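# Place full electrode packs flat on the low platform

## Task

Three packs of welding electrodes look the same, but one or two are full and the rest are partly used. Set every full pack lying flat on the low platform and keep every partly used pack off it. The task fails if, at the end, the robot still has a partly used pack lifted off the bench. Anything that stays in place only because the robot supports it does not count. Finish by opening the gripper and moving the arm away.

## Robot and tools

Robot: a single six-joint arm with a two-finger gripper, watched by two head cameras (cam_head_left and cam_head_right, 896x504 each) and a fisheye camera on the wrist (cam_wrist, 616x616). Looks give no clue which packs are full, so you have to tell by handling them, for example from how heavy a lifted pack feels in the joint torques.

Scene frame: the origin sits on the table surface straight under the arm's base. +z is up, and +y is to the left when you face along +x. The base itself may be tilted relative to the table.

Tool execute_actions, argument "actions": a list holding one action, one wait, or nothing at all.
- Empty list {"actions": []}: sends no command and returns the current state, with pictures.
- Action {"rows": [[...]], "steps": N}: N runs 1 to 15 control steps of 1/30 s each (default 15), but at least 6 for an action. Every row covers one step, and if there are fewer rows than steps the last row is repeated. There is a single arm, so each row is one list of 7 numbers: waist, shoulder, elbow, wrist pitch, wrist yaw, wrist roll, then the gripper opening. The six joint numbers are absolute target angles in radians, in the same form the Joint positions line reports them, not offsets. Stated ranges: waist -2.618 to 3.054, shoulder 0.000 to 3.142, elbow 0.000 to 3.142, wrist pitch -1.571 to 1.571, wrist yaw -1.571 to 1.571, wrist roll -2.094 to 2.094. The real end of each joint can differ from these by up to 0.036 rad either way. A call is refused, and nothing is sent, if a target goes more than 0.036 rad beyond a stated end and is also farther out than that joint's last reported angle. A target past the real end gets clipped to it, and the result may then say "joint sent to its limit", possibly about an earlier action. If that line is missing, the joint is not necessarily free to go further.
- Opening: a number from -1 (closed) to +1 (fully open, 0.094 m between the pads). It is a target on the same scale as grip_measured.
- Wait {"steps": N}, with N up to 300: no new command. It returns once N steps have passed since the previous result, and the time you spend replying counts toward those steps.
- "pictures": true adds camera images. They always come with an empty list.

Motion limits: each step, the target sent to a joint stays within a fixed lead of its measured angle. The lead is 0.202 rad for the waist, 0.258 for the shoulder, 0.238 for the elbow, 0.573 for wrist pitch, and 0.522 for wrist yaw and roll. If the targets would carry the gripper more than 70 mm away from where it is now, all joints are scaled back toward the measured angles. Distant targets therefore need several calls. The result of an action is taken 6 steps before the action ends. Those last steps, and your last target, go on running while you think. Motion toward the target stops once the arm has nearly stopped, or when a step is HELD.

Result lines: Joint positions (rad, then the finger gap in m) and Joint velocities (rad/s, then m/s) follow the column order above. grip_measured is the measured opening on the command scale, and it may be off by about 1 mm of opening, the same amount for the whole scene. To hold something, keep commanding an opening below grip_measured: roughly 0.03 below gives a firm grip, and less gives a lighter one. The pads press at most about 50 to 62 N each, and less on parts thinner than about 2 mm. Joint torques are given per joint (no gripper). They are the total drive output, so they are nonzero even in free air and they carry a fixed offset, a scale and noise, and friction can hide a load. "joint command not followed" means the clearance check changed or blocked targets; mounting blocks and posts count as part of the arm. HELD marks steps where all or part of your row was not sent. MOTOR HOT appears at 75 °C. At 90 °C the arm is stopped for 10 s, and at 100 °C it goes limp and falls (OVER-TEMPERATURE FAULT), so do not hold heavy loads for long.

Tool zoom_image: {"camera": one of the three names, "region": [x0, y0, x1, y1]} in pixels of that camera's latest image, with (0,0) at top left, and no larger than 504x504. It returns an enlarged, more detailed view.

Tool finished_scene: {"scene": the current scene number}. Replying without any tool call ends everything.

Cautions: a brief tug on a held pack, or a push on a loose one, can happen at any time. Never let anything leave the table. Avoid drops, slips, slamming, hard knocks and heavy pushing. Open the gripper fully and lift clear before finishing, and make sure no partly used pack stays held in the air.

Each tool is called by a JSON object that holds its "api" and its "payload".

## Session

{"api": "execute_actions", "payload": {"actions": []}}

Scene clock: 0.00 s of 6600.00 s.
grip_measured=+1.000
Joint positions: [-0.423  1.647  1.49   0.735 -0.868 -1.514  0.094]
Joint velocities: [ 0.007  0.017 -0.002 -0.037 -0.051  0.022  0.   ]
Joint torques (N m, as the arm reports them, + toward a larger angle): no reading

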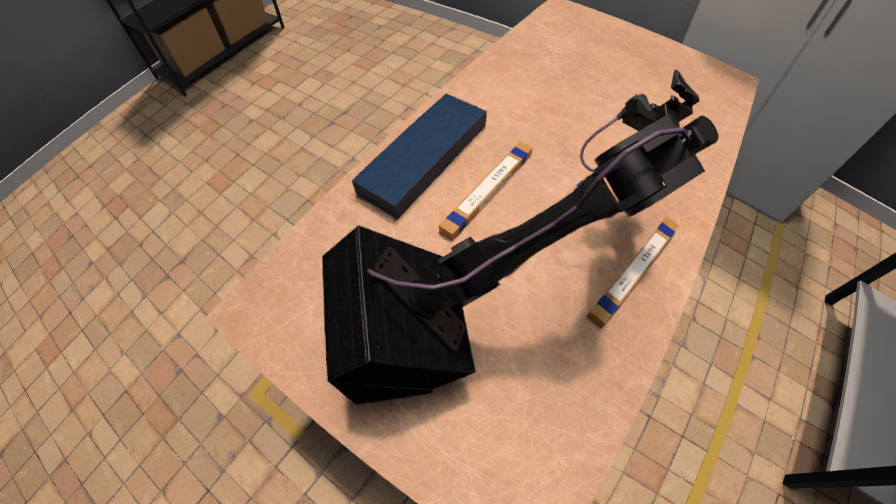

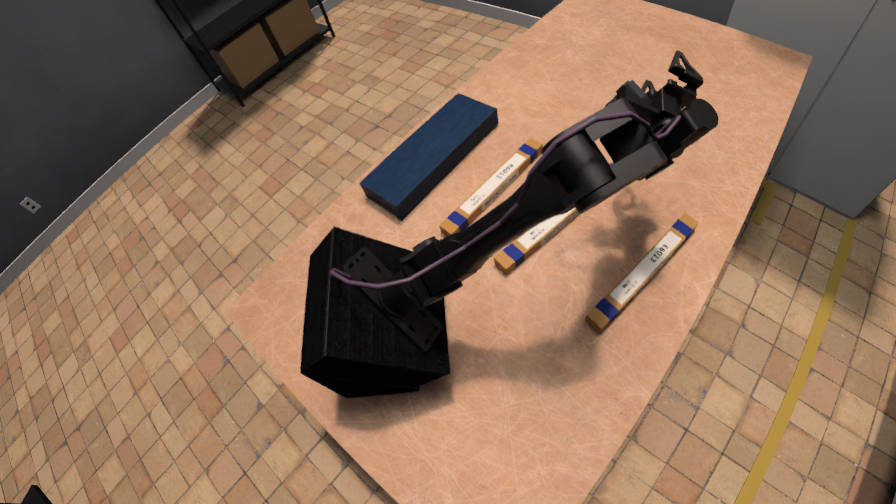

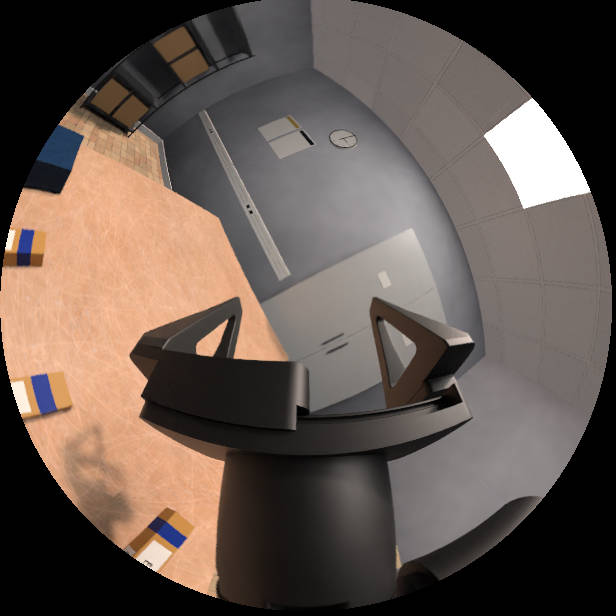

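{"api": "zoom_image", "payload": {"camera": "cam_head_left", "region": [290, 60, 760, 420]}}

{"api": "zoom_image", "payload": {"camera": "cam_head_right", "region": [280, 40, 750, 420]}}

Region (290, 60, 760, 420) of cam_head_left's 896x504 image, scaled by 1.072, with more detail than that image has; it fills the top 386 rows of this view, and the rest is white.

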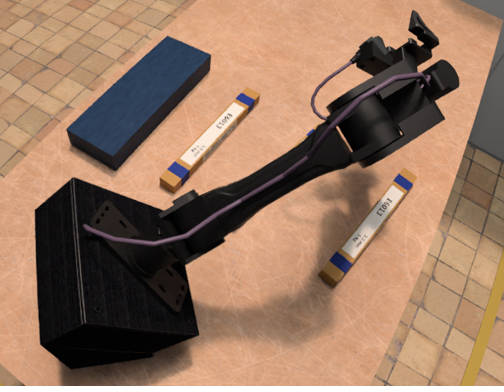

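Region (280, 40, 750, 420) of cam_head_right's 896x504 image, scaled by 1.072, with more detail than that image has; it fills the top 407 rows of this view, and the rest is white.

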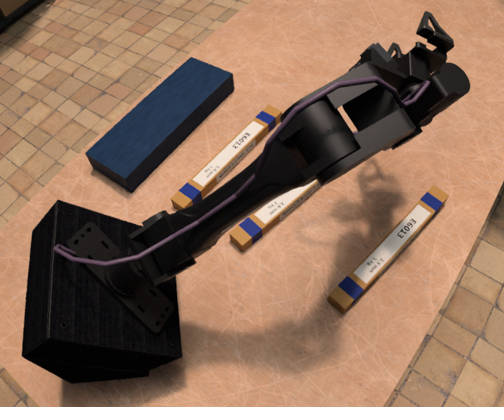

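{"api": "execute_actions", "payload": {"actions": [{"rows":[[-0.3,1.6,1.5,0.5,-0.6,-1.1,1],[-0.3,1.6,1.5,0.5,-0.6,-1.1,1],[-0.3,1.6,1.5,0.5,-0.6,-1.1,1],[-0.3,1.6,1.5,0.5,-0.6,-1.1,1],[-0.15,1.57,1.57,0.25,-0.3,-0.6,1],[-0.15,1.57,1.57,0.25,-0.3,-0.6,1],[-0.15,1.57,1.57,0.25,-0.3,-0.6,1],[-0.15,1.57,1.57,0.25,-0.3,-0.6,1],[0,1.57,1.57,0,0,0,1]]}]}}

{"api": "execute_actions", "payload": {"actions": [{"steps":30}], "pictures": true}}

Scene clock: 1.17 s of 6600.00 s.
grip_measured=+1.000
Joint positions: [-0.138  1.61   1.54   0.345 -0.394 -0.844  0.094]
Joint velocities: [ 1.136 -0.305  0.271 -2.088  3.084  2.908  0.   ]
Joint torques (N m, as the arm reports them, + toward a larger angle): [ 10.36 -13.36   7.54   1.28  -1.27  -0.08]
Steps of this call (steps 1 to 26: nothing new was sent; steps 27 to 35: the first 9 steps of this action). Readings (joint positions):
27: [-0.411 1.643 1.490 0.708 -0.829 -1.459]
28: [-0.390 1.638 1.490 0.669 -0.777 -1.390]
30: [-0.337 1.632 1.490 0.612 -0.712 -1.292]
34: [-0.180 1.618 1.533 0.403 -0.474 -0.936]
35: the state above

Scene clock: 2.17 s of 6600.00 s.
grip_measured=+1.000
Joint positions: [-0.007  1.59   1.55   0.005  0.002 -0.005  0.094]
Joint velocities: [-0.007  0.002 -0.012  0.022 -0.066 -0.051  0.   ]
Joint torques (N m, as the arm reports them, + toward a larger angle): [  5.43 -12.02   7.78   1.23  -0.38   0.  ]
Kept back: nothing.
Steps of this call (steps 1 to 6: the last 6 steps of your previous action; steps 7 to 30: the robot went on to your last target). Readings (joint positions):
1: [-0.095 1.602 1.546 0.280 -0.309 -0.745]
2: [-0.054 1.596 1.549 0.228 -0.248 -0.647]
4: [-0.003 1.590 1.550 0.151 -0.168 -0.452]
8: [-0.000 1.590 1.550 0.058 -0.070 -0.188]
30: the state above

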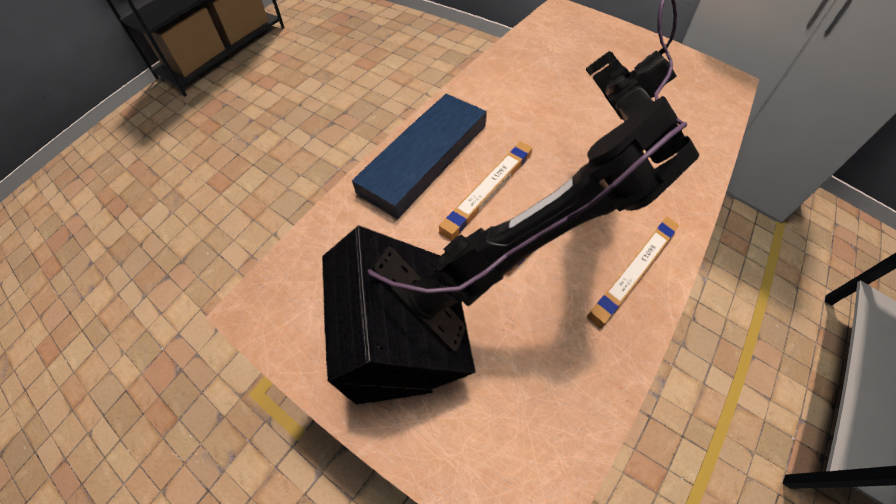

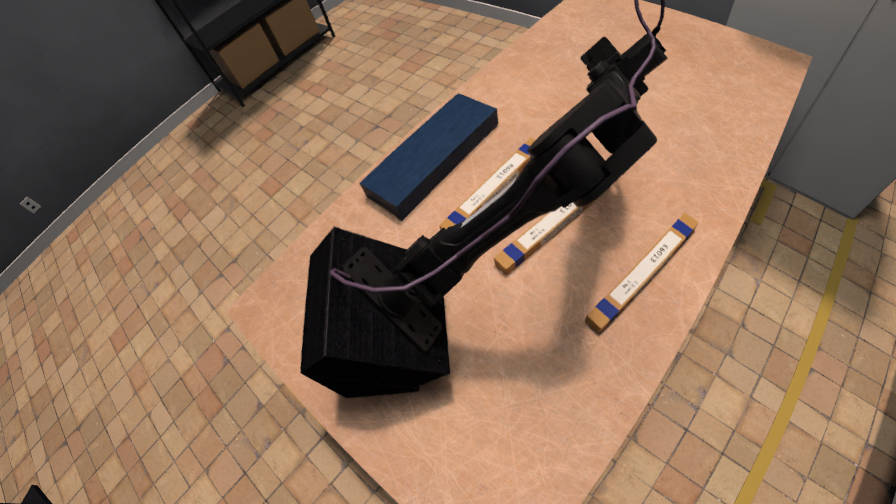

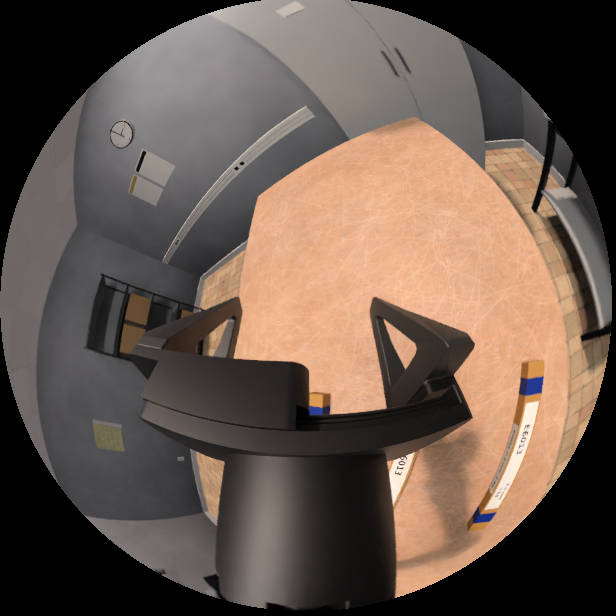

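{"api": "zoom_image", "payload": {"camera": "cam_wrist", "region": [200, 0, 616, 350]}}

{"api": "zoom_image", "payload": {"camera": "cam_wrist", "region": [20, 80, 330, 540]}}

Region (200, 0, 616, 350) of cam_wrist's 616x616 image, scaled by 1.212, with more detail than that image has; it fills the top 424 rows of this view, and the rest is white.

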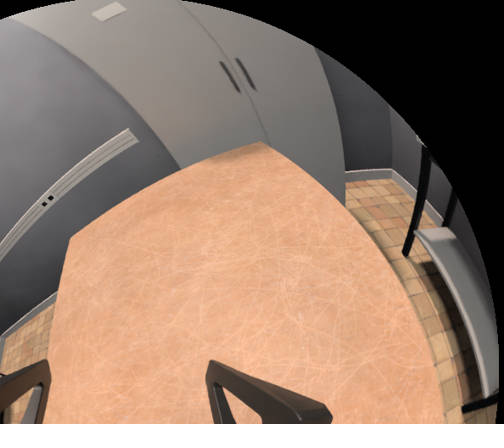

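Region (20, 80, 330, 540) of cam_wrist's 616x616 image, scaled by 1.096, with more detail than that image has; it fills the left 340 columns of this view, and the rest is white.

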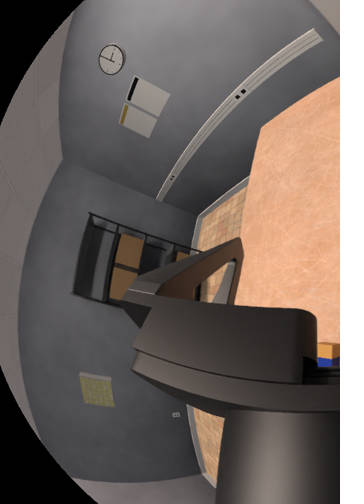

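{"api": "zoom_image", "payload": {"camera": "cam_head_left", "region": [520, 0, 760, 240]}}

{"api": "zoom_image", "payload": {"camera": "cam_head_left", "region": [300, 200, 540, 420]}}

Region (520, 0, 760, 240) of cam_head_left's 896x504 image, scaled by 2.100, with more detail than that image has.

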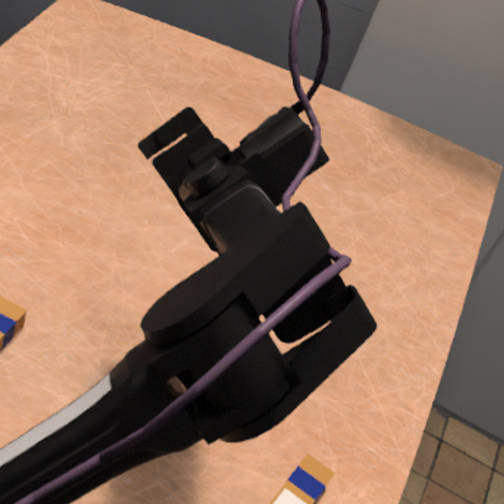

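Region (300, 200, 540, 420) of cam_head_left's 896x504 image, scaled by 2.100, with more detail than that image has; it fills the top 462 rows of this view, and the rest is white.

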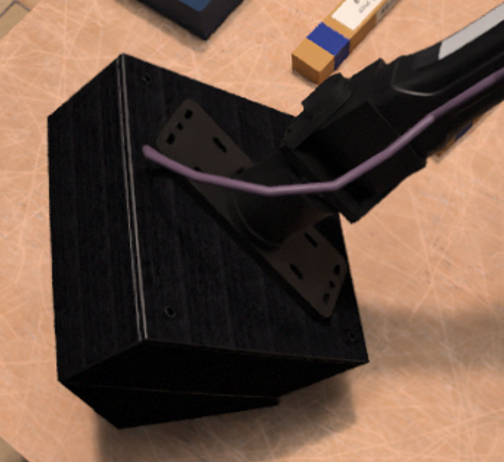

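{"api": "execute_actions", "payload": {"actions": [{"rows":[[0,1.57,1.57,0,0,0.2,1],[0,1.57,1.57,0,0,0.2,1],[0,1.57,1.57,0,0,0.4,1],[0,1.57,1.57,0,0,0.4,1],[0,1.57,1.57,0,0,0.6,1],[0,1.57,1.57,0,0,0.6,1],[0,1.57,1.57,0,0,0.8,1]]}]}}

{"api": "execute_actions", "payload": {"actions": [{"steps":15}], "pictures": true}}

Scene clock: 5.53 s of 6600.00 s.
grip_measured=+1.000
Joint positions: [-0.007  1.59   1.55   0.005  0.003  0.547  0.094]
Joint velocities: [ 0.012  0.002 -0.007 -0.022 -0.037  1.736  0.   ]
Joint torques (N m, as the arm reports them, + toward a larger angle): [  5.46 -12.01   7.71   1.23  -0.39  -0.1 ]
Steps of this call (steps 1 to 15: the robot went on to your last target; steps 16 to 90: nothing new was sent; then 0.07 s passed at rest; steps 91 to 99: the first 9 steps of this action). Readings (joint positions):
91: [-0.007 1.590 1.550 0.005 0.002 0.025]
92: [-0.007 1.590 1.550 0.005 0.003 0.060]
94: [-0.007 1.590 1.550 0.005 0.003 0.173]
98: [-0.007 1.590 1.550 0.005 0.003 0.483]
99: the state above

Scene clock: 6.03 s of 6600.00 s.
grip_measured=+1.000
Joint positions: [-0.007  1.59   1.55   0.005  0.003  0.791  0.094]
Joint velocities: [-0.007  0.017 -0.022 -0.007  0.007  0.081  0.   ]
Joint torques (N m, as the arm reports them, + toward a larger angle): [  5.46 -12.04   7.76   1.25  -0.39   0.01]
Kept back: nothing.
Steps of this call (steps 1 to 6: the last 6 steps of your previous action; steps 7 to 15: the robot went on to your last target). Readings (joint positions):
1: [-0.007 1.590 1.550 0.005 0.003 0.598]
2: [-0.007 1.590 1.550 0.005 0.003 0.639]
4: [-0.007 1.590 1.550 0.005 0.003 0.697]
8: [-0.007 1.590 1.550 0.005 0.003 0.758]
15: the state above

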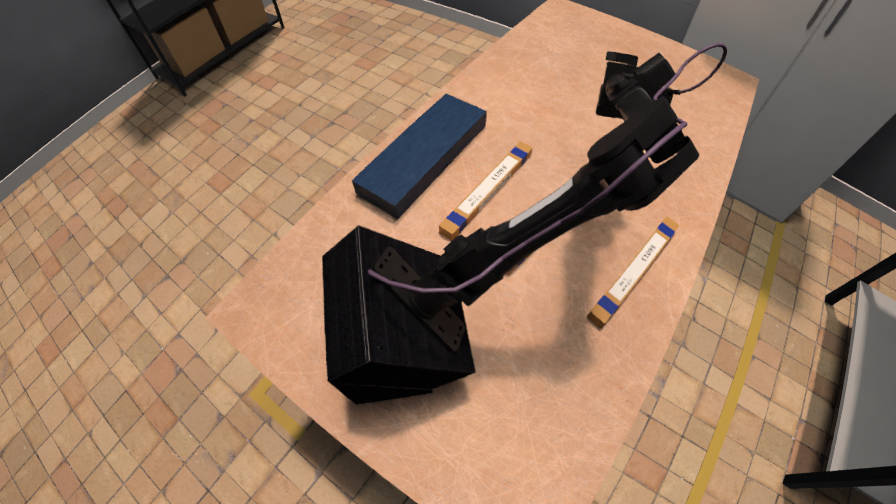

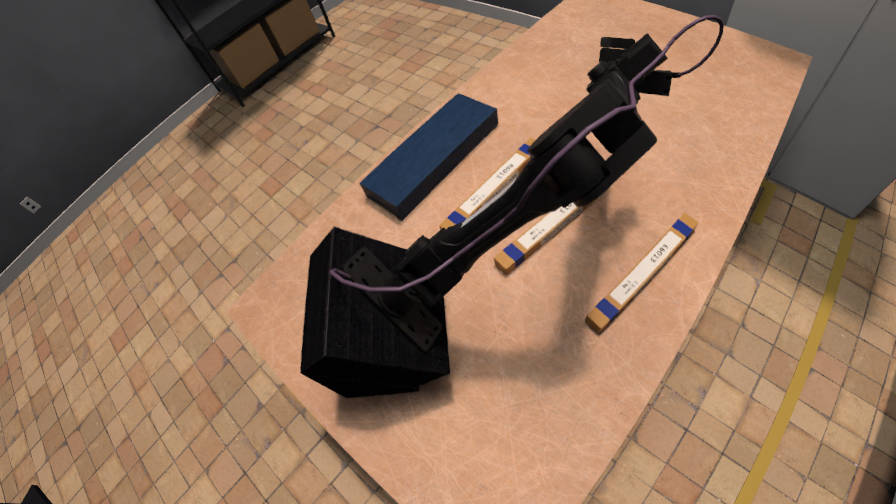

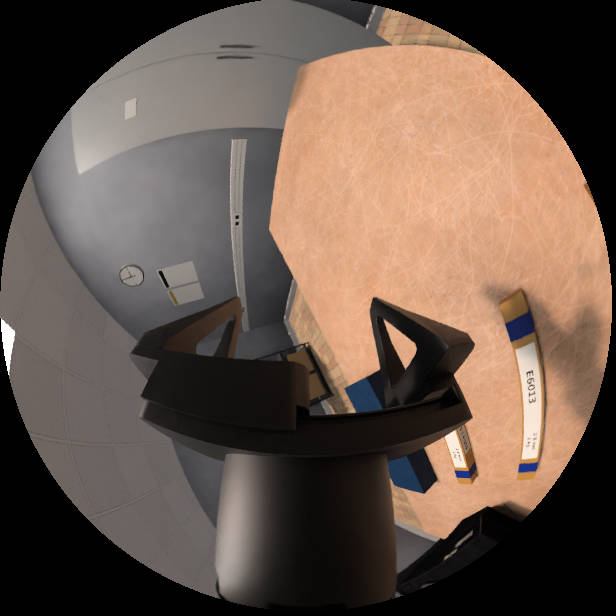

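{"api": "execute_actions", "payload": {"actions": [{"rows":[[0.005,1.55,1.55,-0.07,0.05,0.75,1],[0.01,1.53,1.53,-0.15,0.1,0.69,1],[0.015,1.51,1.51,-0.23,0.16,0.63,1],[0.02,1.49,1.49,-0.31,0.22,0.57,1],[0.03,1.47,1.46,-0.39,0.28,0.51,1],[0.035,1.45,1.44,-0.47,0.34,0.45,1],[0.04,1.43,1.42,-0.55,0.4,0.39,1],[0.045,1.41,1.39,-0.63,0.46,0.33,1],[0.05,1.39,1.37,-0.71,0.52,0.27,1],[0.06,1.37,1.35,-0.79,0.57,0.21,1],[0.065,1.35,1.33,-0.86,0.62,0.15,1],[0.07,1.34,1.31,-0.91,0.66,0.1,1],[0.07,1.33,1.295,-0.945,0.68,0.075,1]]}]}}

{"api": "execute_actions", "payload": {"actions": [{"steps":24}], "pictures": true}}

Scene clock: 7.73 s of 6600.00 s.
grip_measured=+1.000
Joint positions: [ 0.021  1.449  1.428 -0.386  0.292  0.513  0.094]
Joint velocities: [ 0.159 -0.569 -0.608 -1.883  1.282 -1.414  0.   ]
Joint torques (N m, as the arm reports them, + toward a larger angle): [  5.46 -10.29   5.16   0.89  -0.19  -0.2 ]
Steps of this call (steps 1 to 15: the robot went on to your last target; steps 16 to 42: nothing new was sent; steps 43 to 51: the first 9 steps of this action). Readings (joint positions):
43: [-0.007 1.589 1.550 -0.001 0.009 0.795]
44: [-0.007 1.585 1.549 -0.022 0.023 0.781]
46: [-0.006 1.559 1.531 -0.095 0.077 0.728]
50: [0.015 1.470 1.449 -0.323 0.247 0.559]
51: the state above

Scene clock: 8.53 s of 6600.00 s.
grip_measured=+1.000
Joint positions: [ 0.051  1.358  1.297 -0.937  0.669  0.089  0.094]
Joint velocities: [-0.012  0.002 -0.022 -0.037  0.022 -0.081  0.   ]
Joint torques (N m, as the arm reports them, + toward a larger angle): [ 4.79 -9.41  5.04  0.09  0.16 -0.18]
Kept back: nothing.
Steps of this call (steps 1 to 6: the last 6 steps of your previous action; steps 7 to 24: the robot went on to your last target). Readings (joint positions):
1: [0.026 1.431 1.408 -0.450 0.337 0.467]
2: [0.032 1.414 1.388 -0.514 0.382 0.419]
4: [0.043 1.383 1.347 -0.642 0.472 0.318]
8: [0.051 1.358 1.299 -0.841 0.590 0.182]
24: the state above

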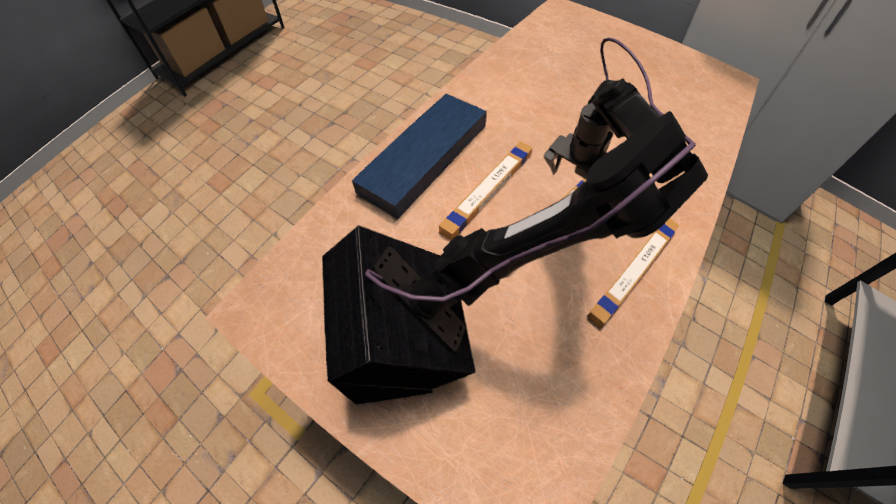

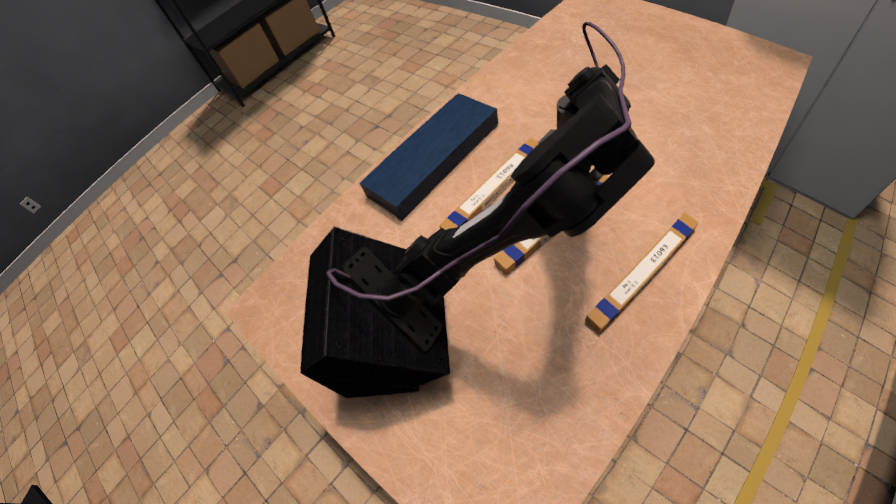

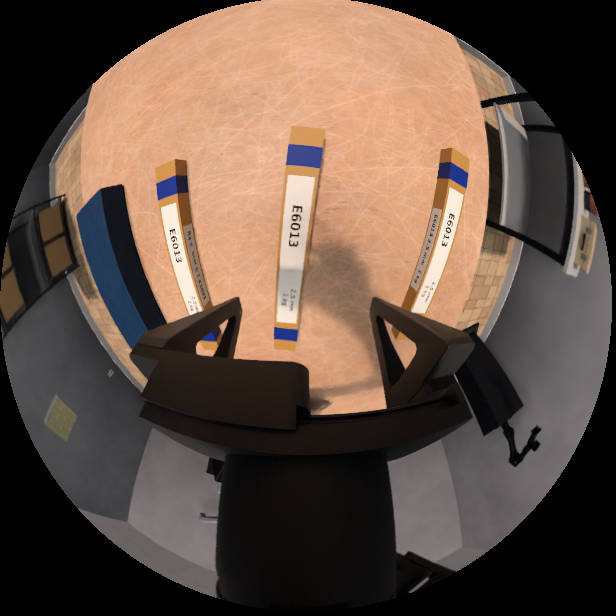

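{"api": "execute_actions", "payload": {"actions": [{"rows":[[0.06,1.34,1.28,-0.92,0.675,0.08,1],[0.05,1.35,1.26,-0.89,0.67,0.08,1],[0.04,1.355,1.24,-0.86,0.665,0.085,1],[0.03,1.36,1.22,-0.83,0.66,0.085,1],[0.02,1.37,1.2,-0.8,0.65,0.09,1],[0.01,1.375,1.18,-0.77,0.645,0.09,1],[0,1.38,1.16,-0.74,0.64,0.095,1],[-0.01,1.39,1.14,-0.71,0.635,0.095,1],[-0.02,1.395,1.12,-0.68,0.63,0.1,1],[-0.03,1.4,1.107,-0.652,0.625,0.1,1]]}]}}

{"api": "execute_actions", "payload": {"actions": [{"steps":20}], "pictures": true}}

Scene clock: 10.50 s of 6600.00 s.
grip_measured=+1.000
Joint positions: [-0.003  1.367  1.169 -0.796  0.654  0.086  0.094]
Joint velocities: [-0.33   0.178 -0.608  0.74  -0.125  0.007  0.   ]
Joint torques (N m, as the arm reports them, + toward a larger angle): [ 3.13 -6.07  4.12  0.17 -0.09  0.03]
Steps of this call (steps 1 to 30: the robot went on to your last target; steps 31 to 50: nothing new was sent; steps 51 to 59: the first 9 steps of this action). Readings (joint positions):
51: [0.051 1.358 1.297 -0.938 0.671 0.086]
52: [0.051 1.358 1.293 -0.932 0.671 0.086]
54: [0.046 1.358 1.272 -0.902 0.670 0.086]
58: [0.009 1.361 1.190 -0.819 0.658 0.086]
59: the state above

Scene clock: 11.17 s of 6600.00 s.
grip_measured=+1.000
Joint positions: [-0.033  1.404  1.108 -0.668  0.632  0.089  0.094]
Joint velocities: [ 0.007  0.002 -0.017 -0.037 -0.007 -0.066  0.   ]
Joint torques (N m, as the arm reports them, + toward a larger angle): [ 3.58 -8.04  4.59  0.26 -0.02  0.06]
Kept back: nothing.
Steps of this call (steps 1 to 6: the last 6 steps of your previous action; steps 7 to 20: the robot went on to your last target). Readings (joint positions):
1: [-0.013 1.374 1.149 -0.772 0.651 0.087]
2: [-0.022 1.382 1.133 -0.753 0.647 0.087]
4: [-0.032 1.398 1.114 -0.728 0.641 0.088]
8: [-0.033 1.404 1.108 -0.697 0.634 0.088]
20: the state above

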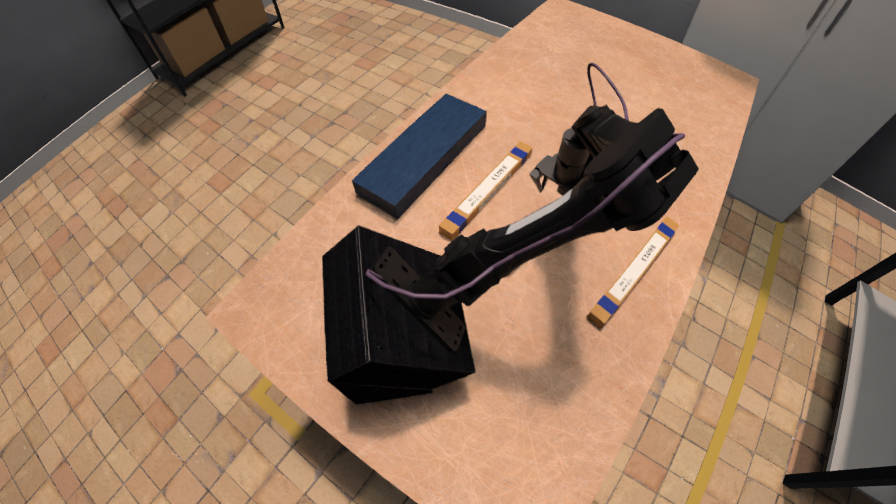

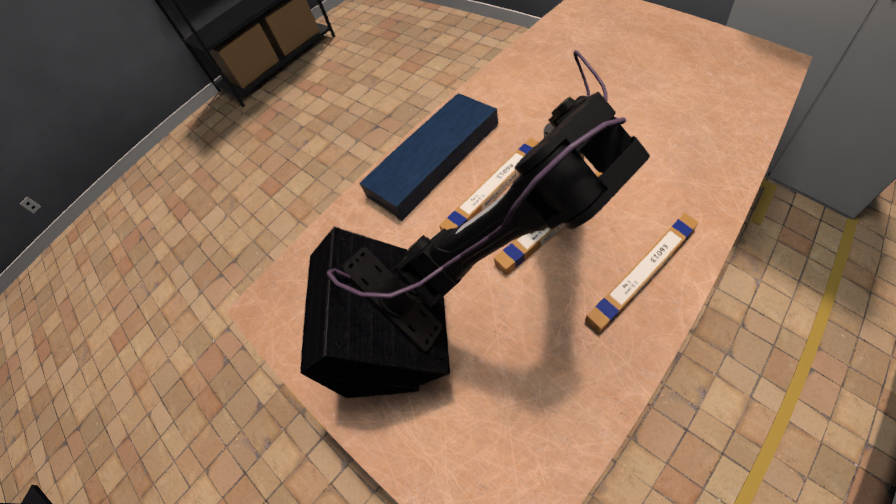

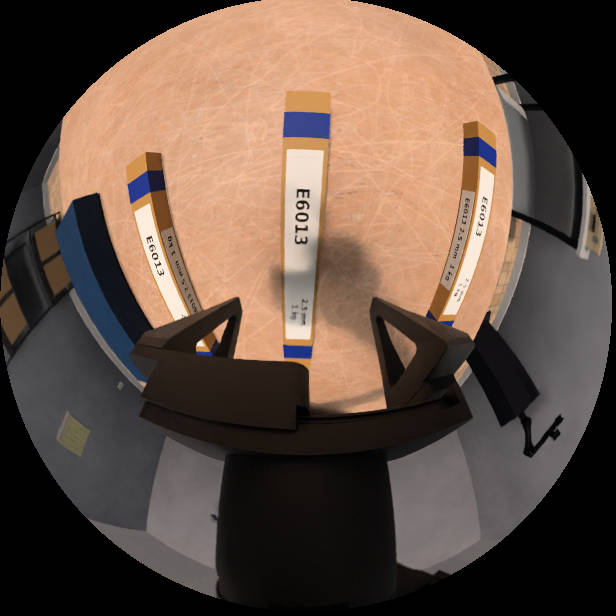

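{"api": "execute_actions", "payload": {"actions": [{"rows":[[-0.04,1.415,1.105,-0.63,0.62,0.09,1],[-0.052,1.435,1.104,-0.6,0.612,0.08,1],[-0.065,1.455,1.103,-0.57,0.604,0.07,1],[-0.078,1.475,1.102,-0.54,0.596,0.06,1],[-0.091,1.495,1.101,-0.51,0.588,0.05,1],[-0.104,1.515,1.1,-0.48,0.58,0.04,1],[-0.117,1.535,1.099,-0.45,0.572,0.03,1],[-0.13,1.555,1.098,-0.42,0.564,0.02,1],[-0.143,1.575,1.097,-0.395,0.556,0.01,1],[-0.156,1.595,1.096,-0.37,0.548,0,1],[-0.17,1.615,1.095,-0.345,0.538,-0.01,1],[-0.183,1.636,1.093,-0.322,0.527,-0.02,1]]}]}}

{"api": "execute_actions", "payload": {"actions": [{"steps":20}], "pictures": true}}

Scene clock: 12.13 s of 6600.00 s.
grip_measured=+1.000
Joint positions: [-0.12   1.524  1.108 -0.511  0.593  0.054  0.094]
Joint velocities: [-0.383  0.686  0.007  0.74  -0.212 -0.168  0.   ]
Joint torques (N m, as the arm reports them, + toward a larger angle): [ 3.65 -7.9   3.51  0.17  0.   -0.18]
Steps of this call (steps 1 to 15: the robot went on to your last target; steps 16 to 20: nothing new was sent; steps 21 to 29: the first 9 steps of this action). Readings (joint positions):
21: [-0.033 1.404 1.108 -0.665 0.630 0.089]
22: [-0.036 1.406 1.108 -0.659 0.628 0.089]
24: [-0.053 1.420 1.108 -0.629 0.621 0.085]
28: [-0.107 1.499 1.108 -0.536 0.599 0.062]
29: the state above

Scene clock: 12.80 s of 6600.00 s.
grip_measured=+1.000
Joint positions: [-0.189  1.643  1.099 -0.34   0.535 -0.008  0.094]
Joint velocities: [ 0.002 -0.007  0.002 -0.037 -0.037 -0.081  0.   ]
Joint torques (N m, as the arm reports them, + toward a larger angle): [ 4.49 -9.82  3.32  0.28 -0.08 -0.16]
Kept back: nothing.
Steps of this call (steps 1 to 6: the last 6 steps of your previous action; steps 7 to 20: the robot went on to your last target). Readings (joint positions):
1: [-0.134 1.548 1.108 -0.487 0.585 0.046]
2: [-0.147 1.572 1.108 -0.462 0.577 0.037]
4: [-0.172 1.614 1.108 -0.417 0.561 0.021]
8: [-0.189 1.643 1.099 -0.376 0.546 0.003]
20: the state above

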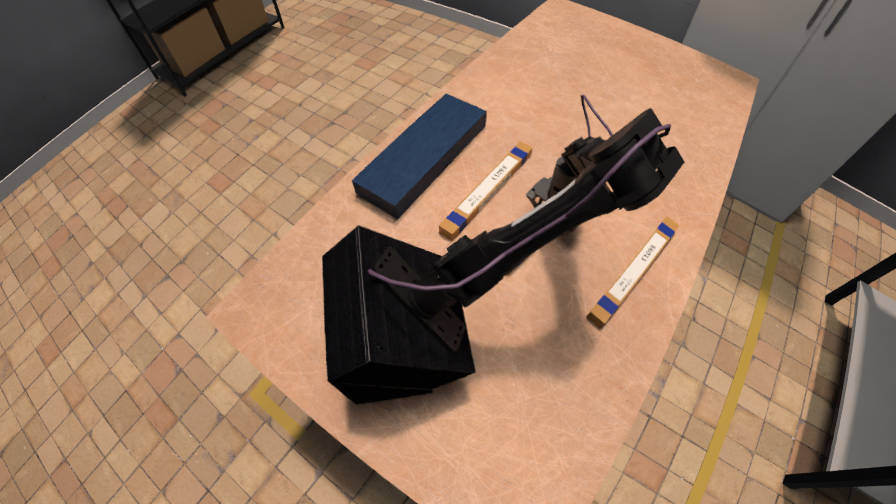

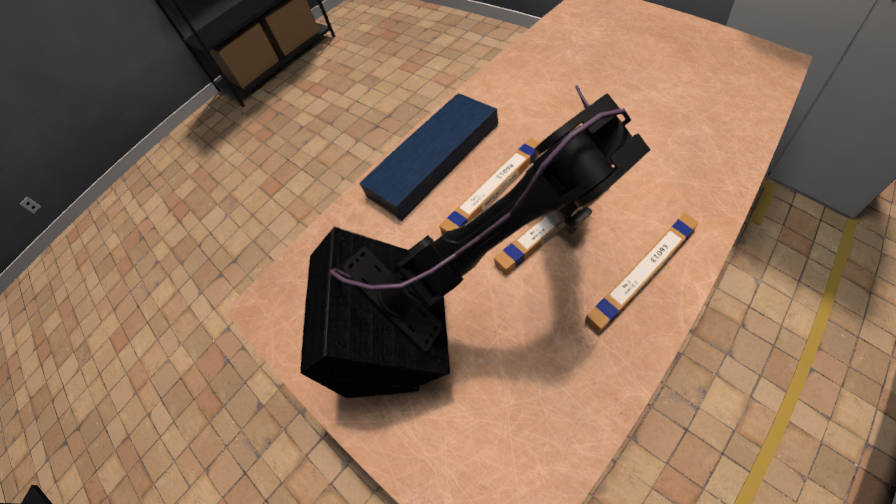

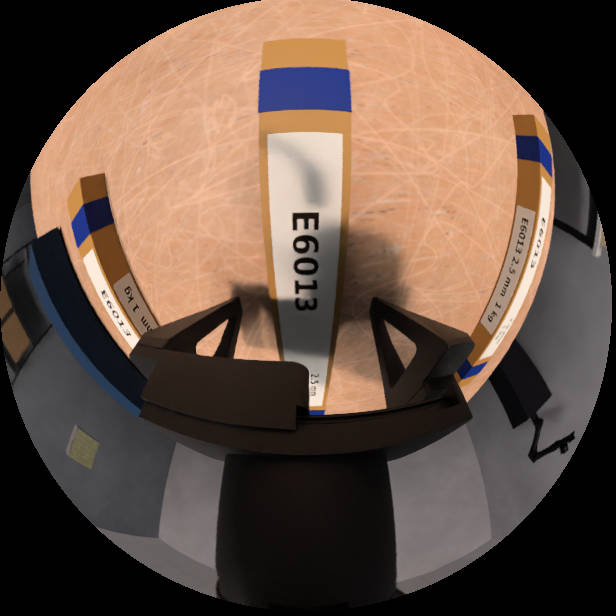

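{"api": "execute_actions", "payload": {"actions": [{"rows":[[-0.183,1.636,1.093,-0.322,0.527,-0.02,0.7],[-0.183,1.636,1.093,-0.322,0.527,-0.02,0.4],[-0.183,1.636,1.093,-0.322,0.527,-0.02,0.1],[-0.183,1.636,1.093,-0.322,0.527,-0.02,-0.1],[-0.183,1.636,1.093,-0.322,0.527,-0.02,-0.2],[-0.183,1.636,1.093,-0.322,0.527,-0.02,-0.3]]}]}}

{"api": "execute_actions", "payload": {"actions": [{"steps":20}], "pictures": true}}

Scene clock: 13.43 s of 6600.00 s.
grip_measured=-0.174
Joint positions: [-0.189  1.643  1.099 -0.337  0.535 -0.012  0.039]
Joint velocities: [-0.007  0.002 -0.002 -0.125  0.051  0.007  0.   ]
Joint torques (N m, as the arm reports them, + toward a larger angle): [ 4.55 -9.84  3.32  0.29 -0.06 -0.14]
Steps of this call (steps 1 to 10: the robot went on to your last target; steps 11 to 19: the first 9 steps of this action). Readings (joint positions):
11: [-0.189 1.643 1.099 -0.338 0.535 -0.009]
12: [-0.189 1.643 1.099 -0.338 0.535 -0.009]
14: [-0.189 1.643 1.099 -0.338 0.535 -0.009]
18: [-0.189 1.643 1.099 -0.337 0.535 -0.012]
19: the state above

Scene clock: 14.10 s of 6600.00 s.
grip_measured=-0.174
Joint positions: [-0.189  1.643  1.099 -0.337  0.535 -0.012  0.039]
Joint velocities: [-0.007  0.012 -0.012  0.007  0.051  0.066  0.   ]
Joint torques (N m, as the arm reports them, + toward a larger angle): [ 4.5  -9.81  3.33  0.28 -0.05 -0.13]
Kept back: nothing.
Steps of this call (steps 1 to 6: the last 6 steps of your previous action; steps 7 to 15: the robot went on to your last target; steps 16 to 20: nothing new was sent). Readings (joint positions):
1: [-0.189 1.643 1.099 -0.337 0.535 -0.012]
2: [-0.189 1.643 1.099 -0.337 0.535 -0.012]
4: [-0.189 1.643 1.099 -0.337 0.535 -0.012]
8: [-0.189 1.643 1.099 -0.337 0.535 -0.012]
20: the state above
The arm was judged still, so your last target was given up. Only a new action makes it travel on or press farther. Fingers that are still opening or closing keep moving.

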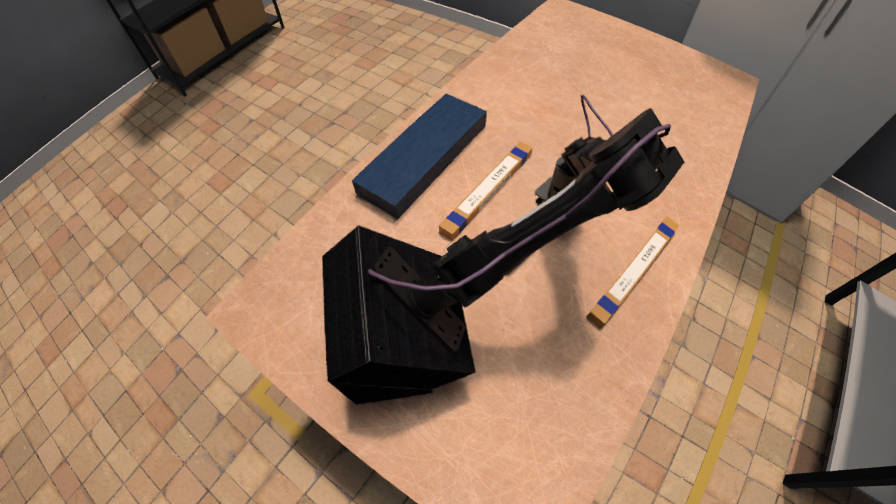

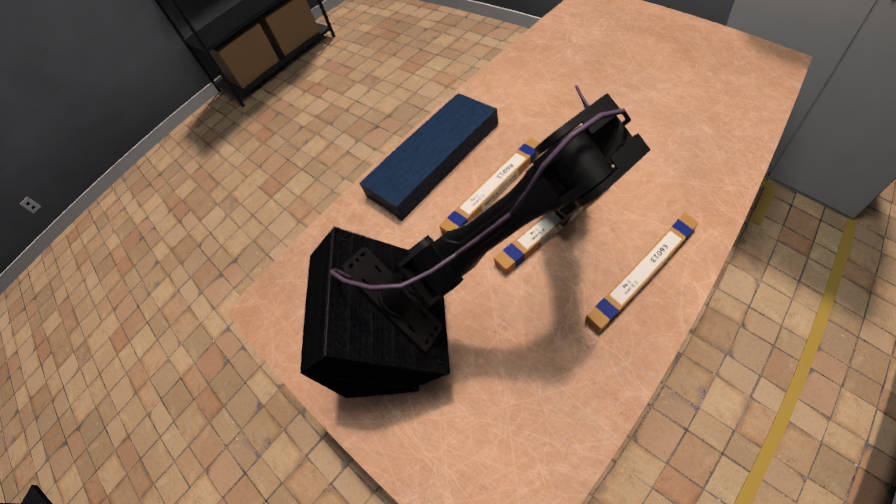

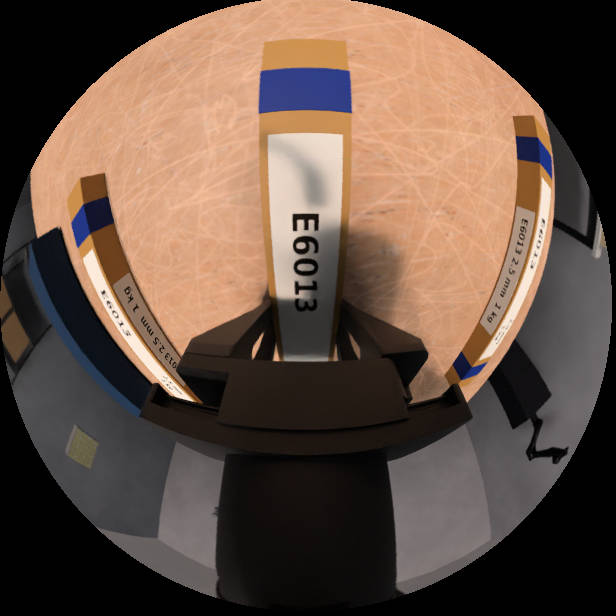

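{"api": "execute_actions", "payload": {"actions": [{"rows":[[-0.183,1.636,1.093,-0.322,0.527,-0.02,0.05],[-0.183,1.636,1.093,-0.322,0.527,-0.02,0.05],[-0.183,1.636,1.093,-0.322,0.527,-0.02,0.05],[-0.19,1.646,1.093,-0.307,0.523,-0.027,0.05],[-0.197,1.657,1.093,-0.292,0.518,-0.034,0.05],[-0.204,1.668,1.093,-0.277,0.514,-0.04,0.05],[-0.204,1.668,1.093,-0.277,0.514,-0.04,0.05],[-0.204,1.668,1.093,-0.277,0.514,-0.04,0.05],[-0.204,1.668,1.093,-0.277,0.514,-0.04,0.05],[-0.204,1.668,1.093,-0.277,0.514,-0.04,0.05],[-0.204,1.668,1.093,-0.277,0.514,-0.04,0.05],[-0.204,1.668,1.093,-0.277,0.514,-0.04,-0.1],[-0.204,1.668,1.093,-0.277,0.514,-0.04,-0.22]]}]}}

{"api": "execute_actions", "payload": {"actions": [{"steps":12}]}}

Scene clock: 14.83 s of 6600.00 s.
grip_measured=+0.047
Joint positions: [-0.202  1.652  1.099 -0.306  0.526 -0.023  0.049]
Joint velocities: [-0.095  0.09   0.007  0.095 -0.022 -0.051 -0.   ]
Joint torques (N m, as the arm reports them, + toward a larger angle): [ 4.44 -8.52  3.29  0.3  -0.04 -0.14]
Steps of this call (steps 1 to 13: nothing new was sent; steps 14 to 22: the first 9 steps of this action). Readings (joint positions):
14: [-0.189 1.643 1.099 -0.337 0.535 -0.012]
15: [-0.189 1.643 1.099 -0.336 0.535 -0.012]
17: [-0.189 1.643 1.099 -0.335 0.534 -0.013]
21: [-0.199 1.649 1.099 -0.310 0.527 -0.021]
22: the state above

Scene clock: 15.23 s of 6600.00 s.
grip_measured=-0.172
Joint positions: [-0.206  1.66   1.099 -0.299  0.516 -0.03   0.039]
Joint velocities: [-0.007  0.017 -0.007 -0.051 -0.051  0.037 -0.   ]
Joint torques (N m, as the arm reports them, + toward a larger angle): [ 4.11 -8.81  3.27  0.37  0.01 -0.15]
Kept back: nothing.
Steps of this call (steps 1 to 6: the last 6 steps of your previous action; steps 7 to 12: the robot went on to your last target). Readings (joint positions):
1: [-0.205 1.654 1.099 -0.303 0.526 -0.024]
2: [-0.206 1.656 1.099 -0.302 0.525 -0.025]
4: [-0.206 1.659 1.099 -0.299 0.517 -0.027]
8: [-0.206 1.660 1.099 -0.299 0.516 -0.030]
12: the state above

{"api": "execute_actions", "payload": {"actions": [{"rows":[[-0.2,1.655,1.1,-0.3,0.516,-0.03,-0.22],[-0.192,1.643,1.1,-0.314,0.521,-0.025,-0.22],[-0.184,1.631,1.1,-0.328,0.527,-0.02,-0.22],[-0.176,1.619,1.1,-0.342,0.532,-0.014,-0.22],[-0.168,1.607,1.1,-0.356,0.538,-0.008,-0.22],[-0.16,1.595,1.1,-0.37,0.543,-0.002,-0.22],[-0.152,1.583,1.1,-0.384,0.549,0.004,-0.22],[-0.144,1.571,1.1,-0.398,0.554,0.01,-0.22],[-0.136,1.561,1.1,-0.41,0.56,0.015,-0.22],[-0.13,1.555,1.1,-0.42,0.564,0.02,-0.22]]}]}}

{"api": "execute_actions", "payload": {"actions": [{"steps":20}], "pictures": true}}

Scene clock: 15.93 s of 6600.00 s.
grip_measured=-0.172
Joint positions: [-0.191  1.649  1.099 -0.342  0.535 -0.013  0.039]
Joint velocities: [ 0.164 -0.168  0.002 -0.491  0.139  0.183  0.001]
Joint torques (N m, as the arm reports them, + toward a larger angle): [  7.94 -15.2    3.78   0.15   0.06   0.07]
Steps of this call (steps 1 to 12: the robot went on to your last target; steps 13 to 21: the first 9 steps of this action). Readings (joint positions):
13: [-0.206 1.660 1.099 -0.299 0.516 -0.030]
14: [-0.206 1.660 1.099 -0.300 0.516 -0.030]
16: [-0.204 1.659 1.099 -0.301 0.518 -0.030]
20: [-0.196 1.654 1.099 -0.327 0.530 -0.017]
21: the state above

Scene clock: 16.60 s of 6600.00 s.
grip_measured=-0.172
Joint positions: [-0.162  1.612  1.099 -0.407  0.555  0.009  0.039]
Joint velocities: [-0.017 -0.012 -0.007 -0.051  0.022 -0.022 -0.001]
Joint torques (N m, as the arm reports them, + toward a larger angle): [  6.69 -13.31   3.95  -0.04   0.15   0.07]
Kept back: nothing.
Steps of this call (steps 1 to 6: the last 6 steps of your previous action; steps 7 to 20: the robot went on to your last target). Readings (joint positions):
1: [-0.184 1.642 1.099 -0.358 0.540 -0.009]
2: [-0.178 1.635 1.099 -0.373 0.543 -0.005]
4: [-0.167 1.622 1.099 -0.392 0.546 -0.001]
8: [-0.162 1.612 1.099 -0.397 0.550 0.005]
20: the state above

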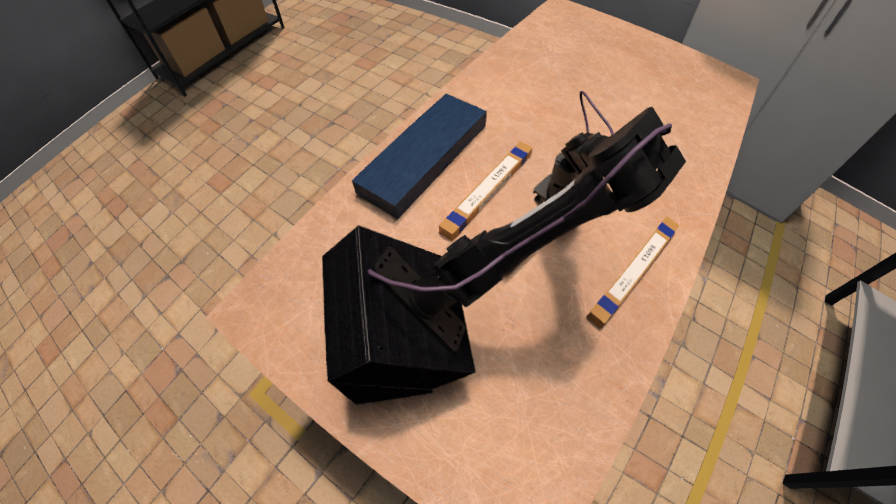

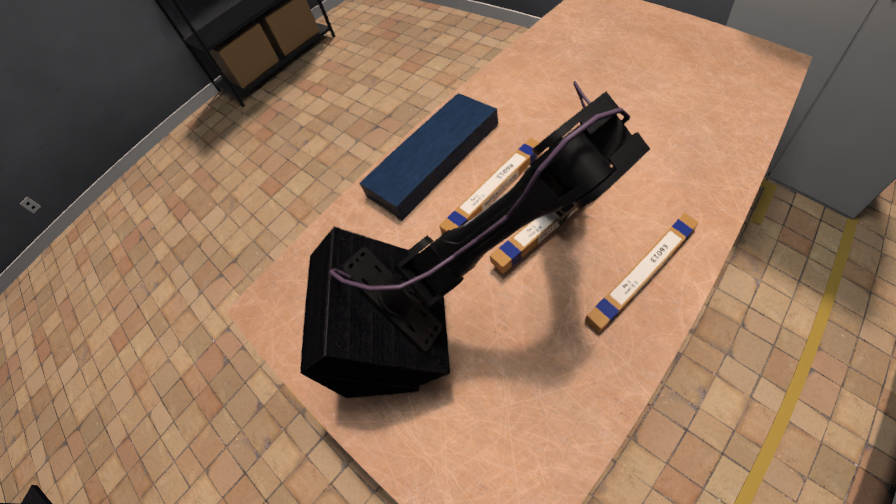

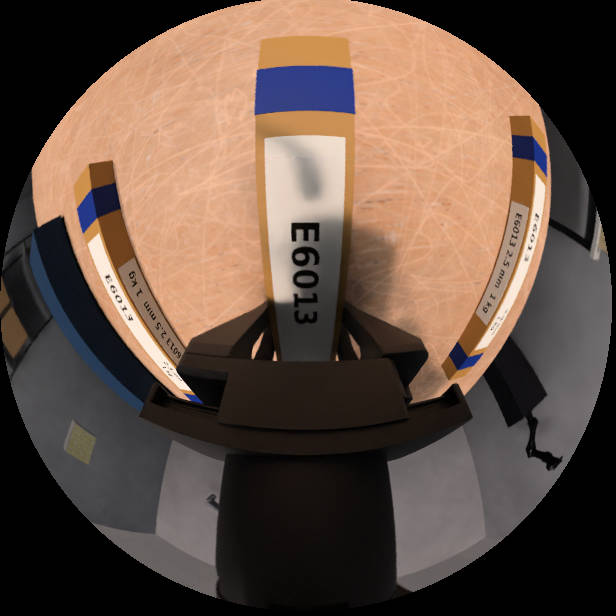

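{"api": "execute_actions", "payload": {"actions": [{"rows":[[-0.124,1.545,1.1,-0.425,0.566,0.023,-0.22],[-0.118,1.535,1.1,-0.43,0.568,0.026,-0.22],[-0.112,1.525,1.1,-0.435,0.57,0.03,-0.22],[-0.106,1.515,1.1,-0.44,0.572,0.033,-0.22],[-0.1,1.505,1.1,-0.445,0.574,0.036,-0.22],[-0.094,1.495,1.1,-0.45,0.576,0.04,-0.22]]}]}}

{"api": "execute_actions", "payload": {"actions": [{"steps":18}]}}

Scene clock: 17.30 s of 6600.00 s.
grip_measured=-0.172
Joint positions: [-0.131  1.559  1.092 -0.438  0.564  0.023  0.039]
Joint velocities: [ 0.1   -0.183 -0.007 -0.095 -0.022  0.051  0.   ]
Joint torques (N m, as the arm reports them, + toward a larger angle): [  6.31 -12.66   4.69   0.02   0.16   0.09]
Steps of this call (steps 1 to 12: the robot went on to your last target; steps 13 to 21: the first 9 steps of this action). Readings (joint positions):
13: [-0.162 1.612 1.099 -0.407 0.555 0.009]
14: [-0.162 1.610 1.099 -0.407 0.556 0.010]
16: [-0.157 1.603 1.098 -0.415 0.559 0.014]
20: [-0.135 1.567 1.092 -0.436 0.564 0.022]
21: the state above

Scene clock: 17.90 s of 6600.00 s.
grip_measured=-0.172
Joint positions: [-0.127  1.548  1.092 -0.444  0.569  0.029  0.039]
Joint velocities: [-0.007 -0.017  0.007 -0.095  0.022 -0.007  0.   ]
Joint torques (N m, as the arm reports them, + toward a larger angle): [  6.66 -12.72   4.75   0.08   0.12   0.06]
Kept back: nothing.
Steps of this call (steps 1 to 6: the last 6 steps of your previous action; steps 7 to 18: the robot went on to your last target). Readings (joint positions):
1: [-0.128 1.554 1.092 -0.438 0.564 0.024]
2: [-0.127 1.550 1.092 -0.438 0.564 0.025]
4: [-0.127 1.548 1.092 -0.438 0.566 0.027]
8: [-0.127 1.548 1.092 -0.442 0.569 0.028]
18: the state above

{"api": "execute_actions", "payload": {"actions": [{"rows":[[-0.102,1.507,1.1,-0.44,0.572,0.035,-0.22],[-0.11,1.52,1.1,-0.425,0.567,0.03,-0.22],[-0.118,1.533,1.1,-0.41,0.562,0.024,-0.22],[-0.126,1.546,1.1,-0.395,0.557,0.018,-0.22],[-0.134,1.559,1.1,-0.38,0.552,0.012,-0.22],[-0.142,1.572,1.1,-0.365,0.547,0.005,-0.22]]}]}}

{"api": "execute_actions", "payload": {"actions": [{"steps":15}]}}

Scene clock: 18.47 s of 6600.00 s.
grip_measured=-0.172
Joint positions: [-0.162  1.593  1.092 -0.39   0.56   0.022  0.039]
Joint velocities: [-0.115  0.227  0.002  0.081  0.022 -0.037 -0.   ]
Joint torques (N m, as the arm reports them, + toward a larger angle): [  6.25 -11.72   4.62   0.18  -0.07  -0.15]
Steps of this call (steps 1 to 8: the robot went on to your last target; steps 9 to 17: the first 9 steps of this action). Readings (joint positions):
9: [-0.127 1.548 1.092 -0.444 0.569 0.029]
10: [-0.127 1.548 1.092 -0.443 0.569 0.029]
12: [-0.131 1.551 1.092 -0.438 0.567 0.029]
16: [-0.156 1.584 1.092 -0.396 0.560 0.023]
17: the state above

Scene clock: 18.97 s of 6600.00 s.
grip_measured=-0.172
Joint positions: [-0.168  1.608  1.092 -0.376  0.553  0.016  0.039]
Joint velocities: [-0.002 -0.002  0.017 -0.007 -0.037  0.066  0.   ]
Joint torques (N m, as the arm reports them, + toward a larger angle): [  6.11 -11.91   4.45   0.22  -0.04  -0.19]
Kept back: nothing.
Steps of this call (steps 1 to 6: the last 6 steps of your previous action; steps 7 to 15: the robot went on to your last target). Readings (joint positions):
1: [-0.165 1.600 1.092 -0.387 0.560 0.021]
2: [-0.167 1.604 1.092 -0.386 0.559 0.020]
4: [-0.168 1.608 1.092 -0.386 0.558 0.018]
8: [-0.168 1.608 1.092 -0.380 0.554 0.017]
15: the state above


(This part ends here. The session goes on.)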